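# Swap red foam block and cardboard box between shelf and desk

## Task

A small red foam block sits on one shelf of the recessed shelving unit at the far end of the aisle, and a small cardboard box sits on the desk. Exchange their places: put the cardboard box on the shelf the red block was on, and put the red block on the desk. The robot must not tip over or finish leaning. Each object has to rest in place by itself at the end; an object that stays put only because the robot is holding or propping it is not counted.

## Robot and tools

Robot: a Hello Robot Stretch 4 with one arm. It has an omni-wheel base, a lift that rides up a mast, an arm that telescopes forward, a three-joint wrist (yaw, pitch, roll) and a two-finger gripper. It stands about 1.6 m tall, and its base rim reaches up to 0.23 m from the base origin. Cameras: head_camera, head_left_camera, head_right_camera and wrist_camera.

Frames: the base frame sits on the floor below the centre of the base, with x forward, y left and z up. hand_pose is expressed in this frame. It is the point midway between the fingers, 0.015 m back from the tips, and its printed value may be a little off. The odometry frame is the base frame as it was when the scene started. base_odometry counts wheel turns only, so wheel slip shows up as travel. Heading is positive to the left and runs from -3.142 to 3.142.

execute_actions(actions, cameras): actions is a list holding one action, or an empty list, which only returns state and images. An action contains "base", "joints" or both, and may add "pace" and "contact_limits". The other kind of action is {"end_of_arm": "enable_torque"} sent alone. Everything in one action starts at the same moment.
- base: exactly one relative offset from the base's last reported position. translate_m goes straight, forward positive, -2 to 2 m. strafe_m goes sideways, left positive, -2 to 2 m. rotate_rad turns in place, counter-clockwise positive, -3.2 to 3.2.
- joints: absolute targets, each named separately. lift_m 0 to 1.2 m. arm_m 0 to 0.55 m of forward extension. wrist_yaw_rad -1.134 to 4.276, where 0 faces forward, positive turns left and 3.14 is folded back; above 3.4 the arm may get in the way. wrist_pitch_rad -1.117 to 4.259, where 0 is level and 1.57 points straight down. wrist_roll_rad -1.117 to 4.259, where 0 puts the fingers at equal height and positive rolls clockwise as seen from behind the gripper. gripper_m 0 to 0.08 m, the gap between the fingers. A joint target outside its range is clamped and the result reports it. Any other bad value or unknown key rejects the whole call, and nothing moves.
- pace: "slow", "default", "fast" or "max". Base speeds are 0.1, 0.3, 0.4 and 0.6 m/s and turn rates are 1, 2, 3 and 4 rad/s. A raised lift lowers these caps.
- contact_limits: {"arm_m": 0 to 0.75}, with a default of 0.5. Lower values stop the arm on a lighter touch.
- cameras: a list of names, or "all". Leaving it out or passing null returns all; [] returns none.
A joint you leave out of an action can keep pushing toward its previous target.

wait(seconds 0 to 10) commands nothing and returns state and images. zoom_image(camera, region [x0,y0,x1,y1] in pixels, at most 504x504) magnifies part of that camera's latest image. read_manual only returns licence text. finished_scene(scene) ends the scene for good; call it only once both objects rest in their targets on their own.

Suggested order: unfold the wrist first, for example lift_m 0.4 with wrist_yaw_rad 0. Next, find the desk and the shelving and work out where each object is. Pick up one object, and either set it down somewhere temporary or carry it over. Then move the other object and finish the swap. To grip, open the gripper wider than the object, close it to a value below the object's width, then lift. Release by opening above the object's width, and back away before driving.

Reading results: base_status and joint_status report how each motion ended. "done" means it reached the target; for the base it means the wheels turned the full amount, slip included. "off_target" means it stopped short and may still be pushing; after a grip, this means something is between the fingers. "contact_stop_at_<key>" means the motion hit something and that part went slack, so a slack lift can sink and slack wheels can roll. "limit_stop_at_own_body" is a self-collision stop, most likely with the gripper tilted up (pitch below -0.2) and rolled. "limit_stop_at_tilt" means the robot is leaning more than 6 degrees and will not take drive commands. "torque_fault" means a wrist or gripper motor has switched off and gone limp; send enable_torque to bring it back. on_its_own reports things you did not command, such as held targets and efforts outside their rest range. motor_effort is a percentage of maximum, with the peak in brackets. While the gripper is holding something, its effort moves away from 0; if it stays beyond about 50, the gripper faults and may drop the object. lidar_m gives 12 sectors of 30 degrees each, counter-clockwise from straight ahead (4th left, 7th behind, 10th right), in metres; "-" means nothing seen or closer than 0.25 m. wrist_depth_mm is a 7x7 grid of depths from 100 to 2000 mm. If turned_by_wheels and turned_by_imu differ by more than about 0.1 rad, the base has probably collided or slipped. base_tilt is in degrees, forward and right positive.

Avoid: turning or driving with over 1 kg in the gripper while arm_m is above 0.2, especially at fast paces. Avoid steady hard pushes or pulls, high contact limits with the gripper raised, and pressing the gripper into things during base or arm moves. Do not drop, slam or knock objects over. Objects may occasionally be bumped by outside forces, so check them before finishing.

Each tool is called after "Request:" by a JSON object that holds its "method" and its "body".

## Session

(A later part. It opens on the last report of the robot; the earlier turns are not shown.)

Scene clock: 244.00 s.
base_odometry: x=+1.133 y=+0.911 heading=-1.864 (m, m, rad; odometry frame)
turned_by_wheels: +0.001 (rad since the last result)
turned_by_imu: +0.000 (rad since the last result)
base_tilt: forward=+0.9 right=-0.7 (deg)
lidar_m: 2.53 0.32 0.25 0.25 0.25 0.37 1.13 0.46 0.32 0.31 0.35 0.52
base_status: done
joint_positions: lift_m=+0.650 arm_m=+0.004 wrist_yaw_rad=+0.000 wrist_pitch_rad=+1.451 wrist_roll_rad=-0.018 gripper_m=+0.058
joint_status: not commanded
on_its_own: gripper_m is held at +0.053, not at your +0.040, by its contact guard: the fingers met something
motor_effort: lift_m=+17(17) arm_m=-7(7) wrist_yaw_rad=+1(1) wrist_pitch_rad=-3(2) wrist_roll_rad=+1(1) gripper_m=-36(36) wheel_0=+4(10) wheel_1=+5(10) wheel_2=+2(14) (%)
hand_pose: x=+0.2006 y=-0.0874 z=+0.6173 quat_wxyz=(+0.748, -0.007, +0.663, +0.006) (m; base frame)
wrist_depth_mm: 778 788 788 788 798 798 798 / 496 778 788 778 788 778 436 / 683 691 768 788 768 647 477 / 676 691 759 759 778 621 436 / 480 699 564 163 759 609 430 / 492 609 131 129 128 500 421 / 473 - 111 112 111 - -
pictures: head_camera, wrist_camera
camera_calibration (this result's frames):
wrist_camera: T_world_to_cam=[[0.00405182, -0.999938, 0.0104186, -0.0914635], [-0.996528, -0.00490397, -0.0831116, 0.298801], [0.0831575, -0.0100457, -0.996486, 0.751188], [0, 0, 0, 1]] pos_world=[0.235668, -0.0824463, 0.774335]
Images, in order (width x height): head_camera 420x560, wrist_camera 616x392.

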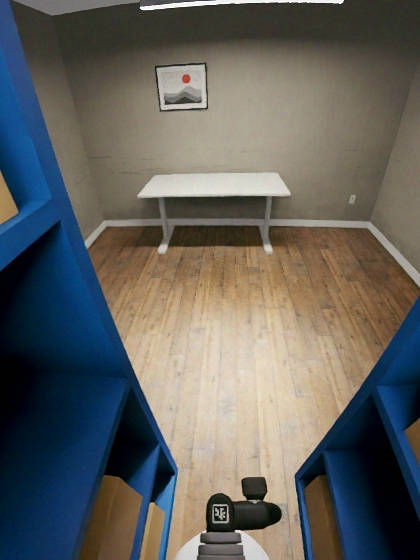

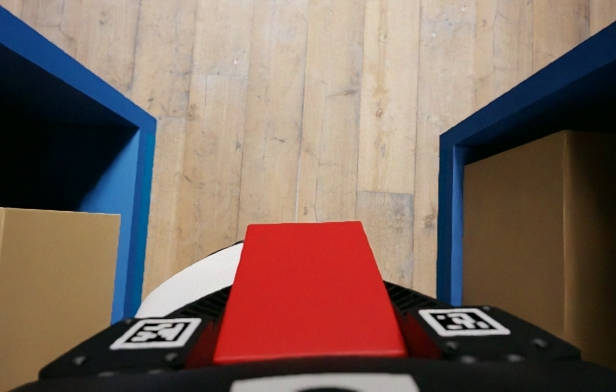

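Request:
{"method": "execute_actions", "body": {"actions": [{"base":{"strafe_m":-0.05}}], "cameras": []}}

Request:
{"method": "execute_actions", "body": {"actions": [{"base":{"rotate_rad":-0.05}}], "cameras": []}}

Request:
{"method": "execute_actions", "body": {"actions": [{"base":{"translate_m":1.3},"pace":"fast"}], "cameras": ["head_camera"]}}

Scene clock: 249.27 s.
base_odometry: x=+1.085 y=+0.926 heading=-1.864 (m, m, rad; odometry frame)
turned_by_wheels: +0.000 (rad since the last result)
turned_by_imu: +0.001 (rad since the last result)
base_tilt: forward=+0.9 right=-0.7 (deg)
lidar_m: 2.53 0.39 0.28 0.28 0.29 0.45 1.04 0.43 0.28 0.25 0.30 0.46
base_status: done
joint_positions: lift_m=+0.650 arm_m=+0.004 wrist_yaw_rad=+0.000 wrist_pitch_rad=+1.451 wrist_roll_rad=-0.018 gripper_m=+0.058
joint_status: not commanded
on_its_own: gripper_m is held at +0.053, not at your +0.040, by its contact guard: the fingers met something
motor_effort: lift_m=+17(17) arm_m=-7(7) wrist_yaw_rad=+2(1) wrist_pitch_rad=-2(1) wrist_roll_rad=+1(1) gripper_m=-36(36) wheel_0=+2(10) wheel_1=-3(11) wheel_2=+1(2) (%)
hand_pose: x=+0.2006 y=-0.0874 z=+0.6173 quat_wxyz=(+0.748, -0.007, +0.663, +0.006) (m; base frame)
wrist_depth_mm: 778 788 788 798 798 809 368 / 539 768 778 778 788 530 402 / 691 768 768 778 778 569 436 / 683 759 768 768 768 517 430 / 549 750 569 163 723 508 427 / 559 661 131 129 128 421 421 / 539 - 111 112 110 - -
pictures: none
No camera images: the call's "cameras" was empty. Leave "cameras" out to get every camera's image.

Scene clock: 249.87 s.
base_odometry: x=+1.085 y=+0.926 heading=-1.913 (m, m, rad; odometry frame)
turned_by_wheels: -0.049 (rad since the last result)
turned_by_imu: -0.050 (rad since the last result)
base_tilt: forward=+0.9 right=-0.7 (deg)
lidar_m: 2.53 0.41 0.26 0.27 0.30 0.41 1.14 0.43 0.30 0.28 0.30 0.43
base_status: done
joint_positions: lift_m=+0.650 arm_m=+0.004 wrist_yaw_rad=+0.000 wrist_pitch_rad=+1.451 wrist_roll_rad=-0.018 gripper_m=+0.058
joint_status: not commanded
on_its_own: gripper_m is held at +0.053, not at your +0.040, by its contact guard: the fingers met something
motor_effort: lift_m=+17(17) arm_m=-7(7) wrist_yaw_rad=+1(1) wrist_pitch_rad=-1(3) wrist_roll_rad=+0(1) gripper_m=-35(35) wheel_0=+5(6) wheel_1=+5(8) wheel_2=+2(7) (%)
hand_pose: x=+0.2006 y=-0.0874 z=+0.6173 quat_wxyz=(+0.748, -0.007, +0.663, +0.006) (m; base frame)
wrist_depth_mm: 778 778 788 788 798 798 338 / 627 768 778 788 798 484 445 / 691 768 768 778 778 496 436 / 676 759 759 768 759 488 427 / 569 750 569 163 691 488 424 / 569 661 131 129 128 421 421 / 544 - 111 112 110 - -
pictures: none
No camera images: the call's "cameras" was empty. Leave "cameras" out to get every camera's image.

Scene clock: 254.43 s.
base_odometry: x=+0.649 y=-0.299 heading=-1.912 (m, m, rad; odometry frame)
turned_by_wheels: +0.001 (rad since the last result)
turned_by_imu: -0.002 (rad since the last result)
base_tilt: forward=+0.9 right=-0.7 (deg)
lidar_m: 1.21 1.28 1.87 1.83 1.91 0.88 1.21 0.90 1.95 1.85 1.93 1.30
base_status: done
joint_positions: lift_m=+0.650 arm_m=+0.004 wrist_yaw_rad=+0.000 wrist_pitch_rad=+1.451 wrist_roll_rad=-0.018 gripper_m=+0.058
joint_status: not commanded
on_its_own: gripper_m is held at +0.053, not at your +0.040, by its contact guard: the fingers met something
motor_effort: lift_m=+17(17) arm_m=-7(7) wrist_yaw_rad=+1(1) wrist_pitch_rad=-2(3) wrist_roll_rad=+1(1) gripper_m=-36(36) wheel_0=+4(10) wheel_1=+5(12) wheel_2=+1(14) (%)
hand_pose: x=+0.2006 y=-0.0874 z=+0.6173 quat_wxyz=(+0.748, -0.007, +0.663, +0.006) (m; base frame)
wrist_depth_mm: 788 788 798 798 798 798 809 / 778 778 788 798 788 788 798 / 768 759 778 778 788 778 778 / 750 750 759 768 768 778 778 / 750 750 574 163 759 750 759 / 741 741 131 129 128 750 759 / 732 - 111 112 110 - -
pictures: head_camera
Images, in order (width x height): head_camera 420x560.

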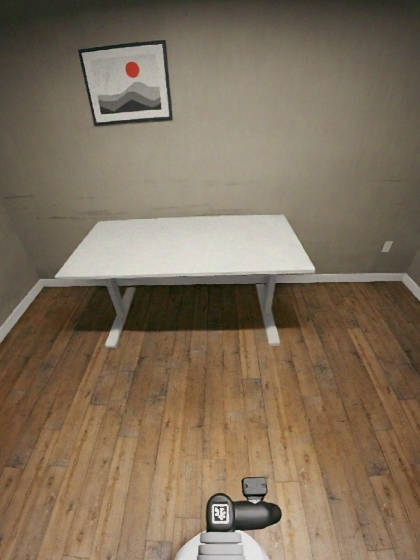

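Request:
{"method": "execute_actions", "body": {"actions": [{"base":{"translate_m":0.78},"joints":{"lift_m":0.72,"wrist_pitch_rad":0.353},"pace":"fast"}], "cameras": []}}

Request:
{"method": "execute_actions", "body": {"actions": [{"joints":{"arm_m":0.33},"pace":"fast"}], "cameras": ["head_camera","wrist_camera"]}}

Scene clock: 262.07 s.
base_odometry: x=+0.389 y=-1.034 heading=-1.911 (m, m, rad; odometry frame)
turned_by_wheels: +0.001 (rad since the last result)
turned_by_imu: +0.000 (rad since the last result)
base_tilt: forward=+0.9 right=-0.7 (deg)
lidar_m: 0.45 0.46 0.68 1.79 1.89 1.67 1.63 1.68 1.95 1.85 0.66 0.48
base_status: done
joint_positions: lift_m=+0.720 arm_m=+0.004 wrist_yaw_rad=+0.000 wrist_pitch_rad=+0.356 wrist_roll_rad=-0.018 gripper_m=+0.058
joint_status: all done
on_its_own: gripper_m is held at +0.053, not at your +0.040, by its contact guard: the fingers met something
motor_effort: lift_m=+22(22) arm_m=-7(7) wrist_yaw_rad=+1(2) wrist_pitch_rad=-10(18) wrist_roll_rad=+0(0) gripper_m=-36(35) wheel_0=+4(11) wheel_1=+5(13) wheel_2=+2(14) (%)
hand_pose: x=+0.3744 y=-0.0874 z=+0.8238 quat_wxyz=(+0.984, -0.009, +0.177, +0.002) (m; base frame)
wrist_depth_mm: 904 904 904 917 904 917 904 / 946 946 960 960 960 976 960 / 866 854 842 831 820 809 1008 / 544 535 535 530 521 521 512 / 394 394 373 163 366 382 382 / 314 309 131 129 128 309 301 / 276 - 111 112 110 - -
pictures: none
No camera images: the call's "cameras" was empty. Leave "cameras" out to get every camera's image.

Scene clock: 263.83 s.
base_odometry: x=+0.389 y=-1.034 heading=-1.911 (m, m, rad; odometry frame)
turned_by_wheels: +0.000 (rad since the last result)
turned_by_imu: +0.001 (rad since the last result)
base_tilt: forward=+0.9 right=-0.7 (deg)
lidar_m: 0.42 0.46 0.66 1.78 1.87 1.71 1.65 1.69 1.94 1.83 0.68 0.47
base_status: not commanded
joint_positions: lift_m=+0.720 arm_m=+0.329 wrist_yaw_rad=+0.000 wrist_pitch_rad=+0.356 wrist_roll_rad=-0.018 gripper_m=+0.058
joint_status: all done
on_its_own: gripper_m is held at +0.053, not at your +0.040, by its contact guard: the fingers met something
motor_effort: lift_m=+21(22) arm_m=+7(8) wrist_yaw_rad=-1(0) wrist_pitch_rad=-9(11) wrist_roll_rad=+0(1) gripper_m=-36(37) wheel_0=+4(3) wheel_1=+5(5) wheel_2=+2(1) (%)
hand_pose: x=+0.6990 y=-0.0874 z=+0.8239 quat_wxyz=(+0.984, -0.009, +0.177, +0.002) (m; base frame)
wrist_depth_mm: 621 615 615 621 621 615 621 / 654 654 654 654 654 654 654 / 691 691 699 691 691 683 691 / 539 530 530 521 517 517 508 / 394 389 368 163 362 379 375 / 309 306 131 129 128 306 298 / 264 - 111 112 110 - -
pictures: head_camera, wrist_camera
camera_calibration (this result's frames):
wrist_camera: T_world_to_cam=[[-0.00715279, -0.99994, 0.00834959, -0.0860474], [-0.383115, -0.00497237, -0.923687, 1.0764], [0.923673, -0.00980579, -0.383056, -0.177292], [0, 0, 0, 1]] pos_world=[0.575531, -0.0824284, 0.927065]
Images, in order (width x height): head_camera 420x560, wrist_camera 616x392.

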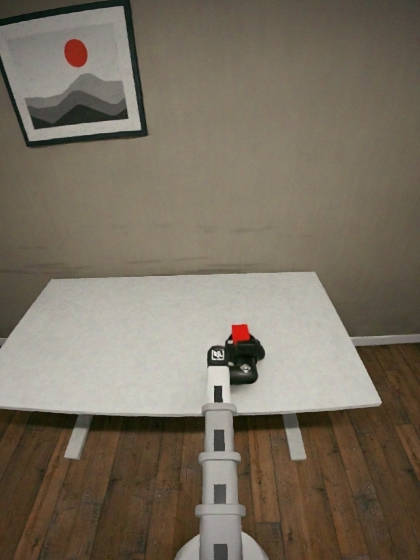

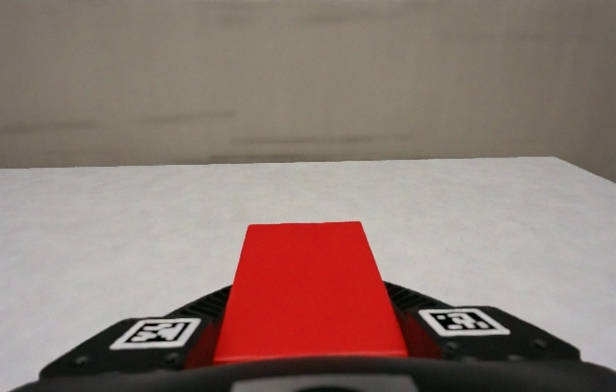

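Request:
{"method": "execute_actions", "body": {"actions": [{"joints":{"lift_m":0.649}}], "cameras": ["wrist_camera"]}}

Scene clock: 268.00 s.
base_odometry: x=+0.389 y=-1.034 heading=-1.911 (m, m, rad; odometry frame)
turned_by_wheels: +0.000 (rad since the last result)
turned_by_imu: +0.001 (rad since the last result)
base_tilt: forward=+0.9 right=-0.7 (deg)
lidar_m: 0.44 0.46 0.65 1.79 1.89 1.71 1.66 1.71 1.95 1.86 0.66 0.46
base_status: not commanded
joint_positions: lift_m=+0.649 arm_m=+0.329 wrist_yaw_rad=+0.000 wrist_pitch_rad=+0.356 wrist_roll_rad=-0.018 gripper_m=+0.058
joint_status: all done
on_its_own: gripper_m is held at +0.053, not at your +0.040, by its contact guard: the fingers met something
motor_effort: lift_m=+16(21) arm_m=+7(7) wrist_yaw_rad=+0(1) wrist_pitch_rad=-10(9) wrist_roll_rad=+0(0) gripper_m=-36(36) wheel_0=+3(3) wheel_1=+5(5) wheel_2=+2(2) (%)
hand_pose: x=+0.6990 y=-0.0874 z=+0.7533 quat_wxyz=(+0.984, -0.009, +0.177, +0.002) (m; base frame)
wrist_depth_mm: 621 615 621 621 621 621 621 / 654 654 654 654 654 661 661 / 564 554 549 539 535 525 517 / 353 351 347 343 340 336 334 / 258 255 241 163 237 248 247 / 203 202 131 129 128 201 196 / 173 - 111 112 110 - -
pictures: wrist_camera
camera_calibration (this result's frames):
wrist_camera: T_world_to_cam=[[-0.00718201, -0.999939, 0.00834953, -0.0854437], [-0.383115, -0.00496111, -0.923687, 1.01125], [0.923673, -0.00983276, -0.383056, -0.204314], [0, 0, 0, 1]] pos_world=[0.57553, -0.0824306, 0.856525]
Images, in order (width x height): wrist_camera 616x392.

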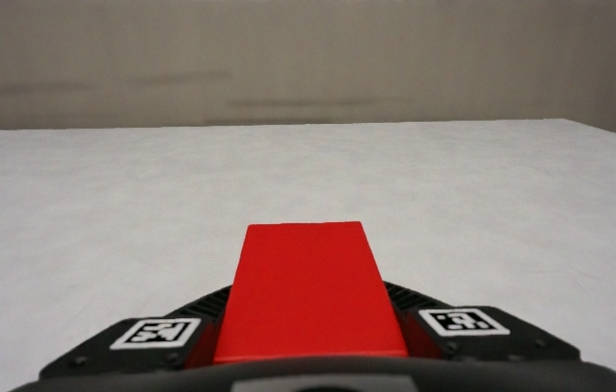

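About 2 mm above; lower slightly, release.

Request:
{"method": "execute_actions", "body": {"actions": [{"joints":{"lift_m":0.646,"gripper_m":0.08}}], "cameras": []}}

Request:
{"method": "execute_actions", "body": {"actions": [{"joints":{"arm_m":0.1},"pace":"fast"}], "cameras": ["head_camera","wrist_camera"]}}

Scene clock: 271.17 s.
base_odometry: x=+0.389 y=-1.034 heading=-1.911 (m, m, rad; odometry frame)
turned_by_wheels: +0.000 (rad since the last result)
turned_by_imu: +0.001 (rad since the last result)
base_tilt: forward=+0.9 right=-0.7 (deg)
lidar_m: 0.45 0.45 0.64 1.77 1.87 1.68 1.65 1.68 1.95 1.85 0.67 0.46
base_status: not commanded
joint_positions: lift_m=+0.646 arm_m=+0.329 wrist_yaw_rad=+0.000 wrist_pitch_rad=+0.356 wrist_roll_rad=-0.018 gripper_m=+0.080
joint_status: all done
motor_effort: lift_m=+16(19) arm_m=+7(7) wrist_yaw_rad=+1(0) wrist_pitch_rad=-7(9) wrist_roll_rad=+0(1) gripper_m=+2(36) wheel_0=+4(4) wheel_1=+5(5) wheel_2=+2(2) (%)
hand_pose: x=+0.6991 y=-0.0874 z=+0.7505 quat_wxyz=(+0.984, -0.009, +0.177, +0.002) (m; base frame)
wrist_depth_mm: 615 615 621 621 627 621 615 / 654 654 654 647 654 661 654 / 554 544 539 530 521 512 512 / 347 342 340 336 334 330 327 / 252 251 236 162 232 244 242 / 198 198 135 128 133 113 200 / - - 114 112 113 - -
pictures: none
No camera images: the call's "cameras" was empty. Leave "cameras" out to get every camera's image.

Scene clock: 272.70 s.
base_odometry: x=+0.389 y=-1.034 heading=-1.911 (m, m, rad; odometry frame)
turned_by_wheels: +0.000 (rad since the last result)
turned_by_imu: +0.000 (rad since the last result)
base_tilt: forward=+0.9 right=-0.7 (deg)
lidar_m: 0.44 0.45 0.63 1.78 1.90 1.71 1.64 1.68 1.95 1.85 0.66 0.50
base_status: not commanded
joint_positions: lift_m=+0.646 arm_m=+0.101 wrist_yaw_rad=+0.000 wrist_pitch_rad=+0.356 wrist_roll_rad=-0.018 gripper_m=+0.080
joint_status: all done
motor_effort: lift_m=+16(16) arm_m=-7(7) wrist_yaw_rad=+1(0) wrist_pitch_rad=-8(9) wrist_roll_rad=-1(0) gripper_m=+0(2) wheel_0=+4(4) wheel_1=+5(5) wheel_2=+2(2) (%)
hand_pose: x=+0.4715 y=-0.0875 z=+0.7504 quat_wxyz=(+0.984, -0.009, +0.177, +0.001) (m; base frame)
wrist_depth_mm: 820 820 820 831 831 820 820 / 866 866 854 866 854 854 866 / 559 549 544 433 525 517 508 / 349 345 342 327 336 332 332 / 255 252 251 248 247 246 244 / 200 199 182 196 165 113 202 / - - 153 171 167 - -
pictures: head_camera, wrist_camera
camera_calibration (this result's frames):
wrist_camera: T_world_to_cam=[[-0.00764312, -0.999936, 0.00834779, -0.0869262], [-0.382963, -0.00478456, -0.923751, 0.921327], [0.923732, -0.0102572, -0.382901, 0.00458174], [0, 0, 0, 1]] pos_world=[0.347937, -0.0824655, 0.853557]
Images, in order (width x height): head_camera 420x560, wrist_camera 616x392.

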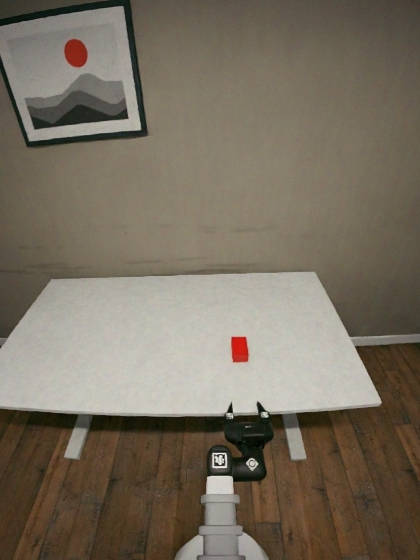

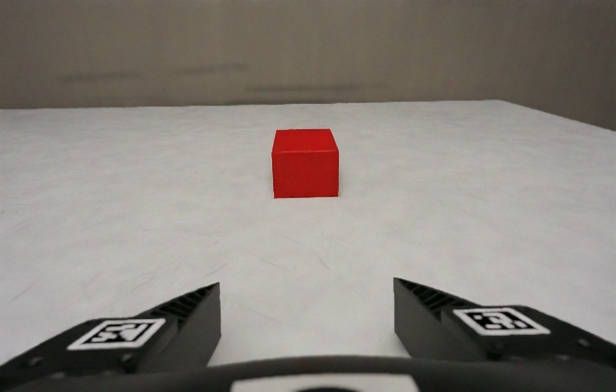

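Request:
{"method": "finished_scene", "body": {"scene": 1}}

The scene is finished: the task was done.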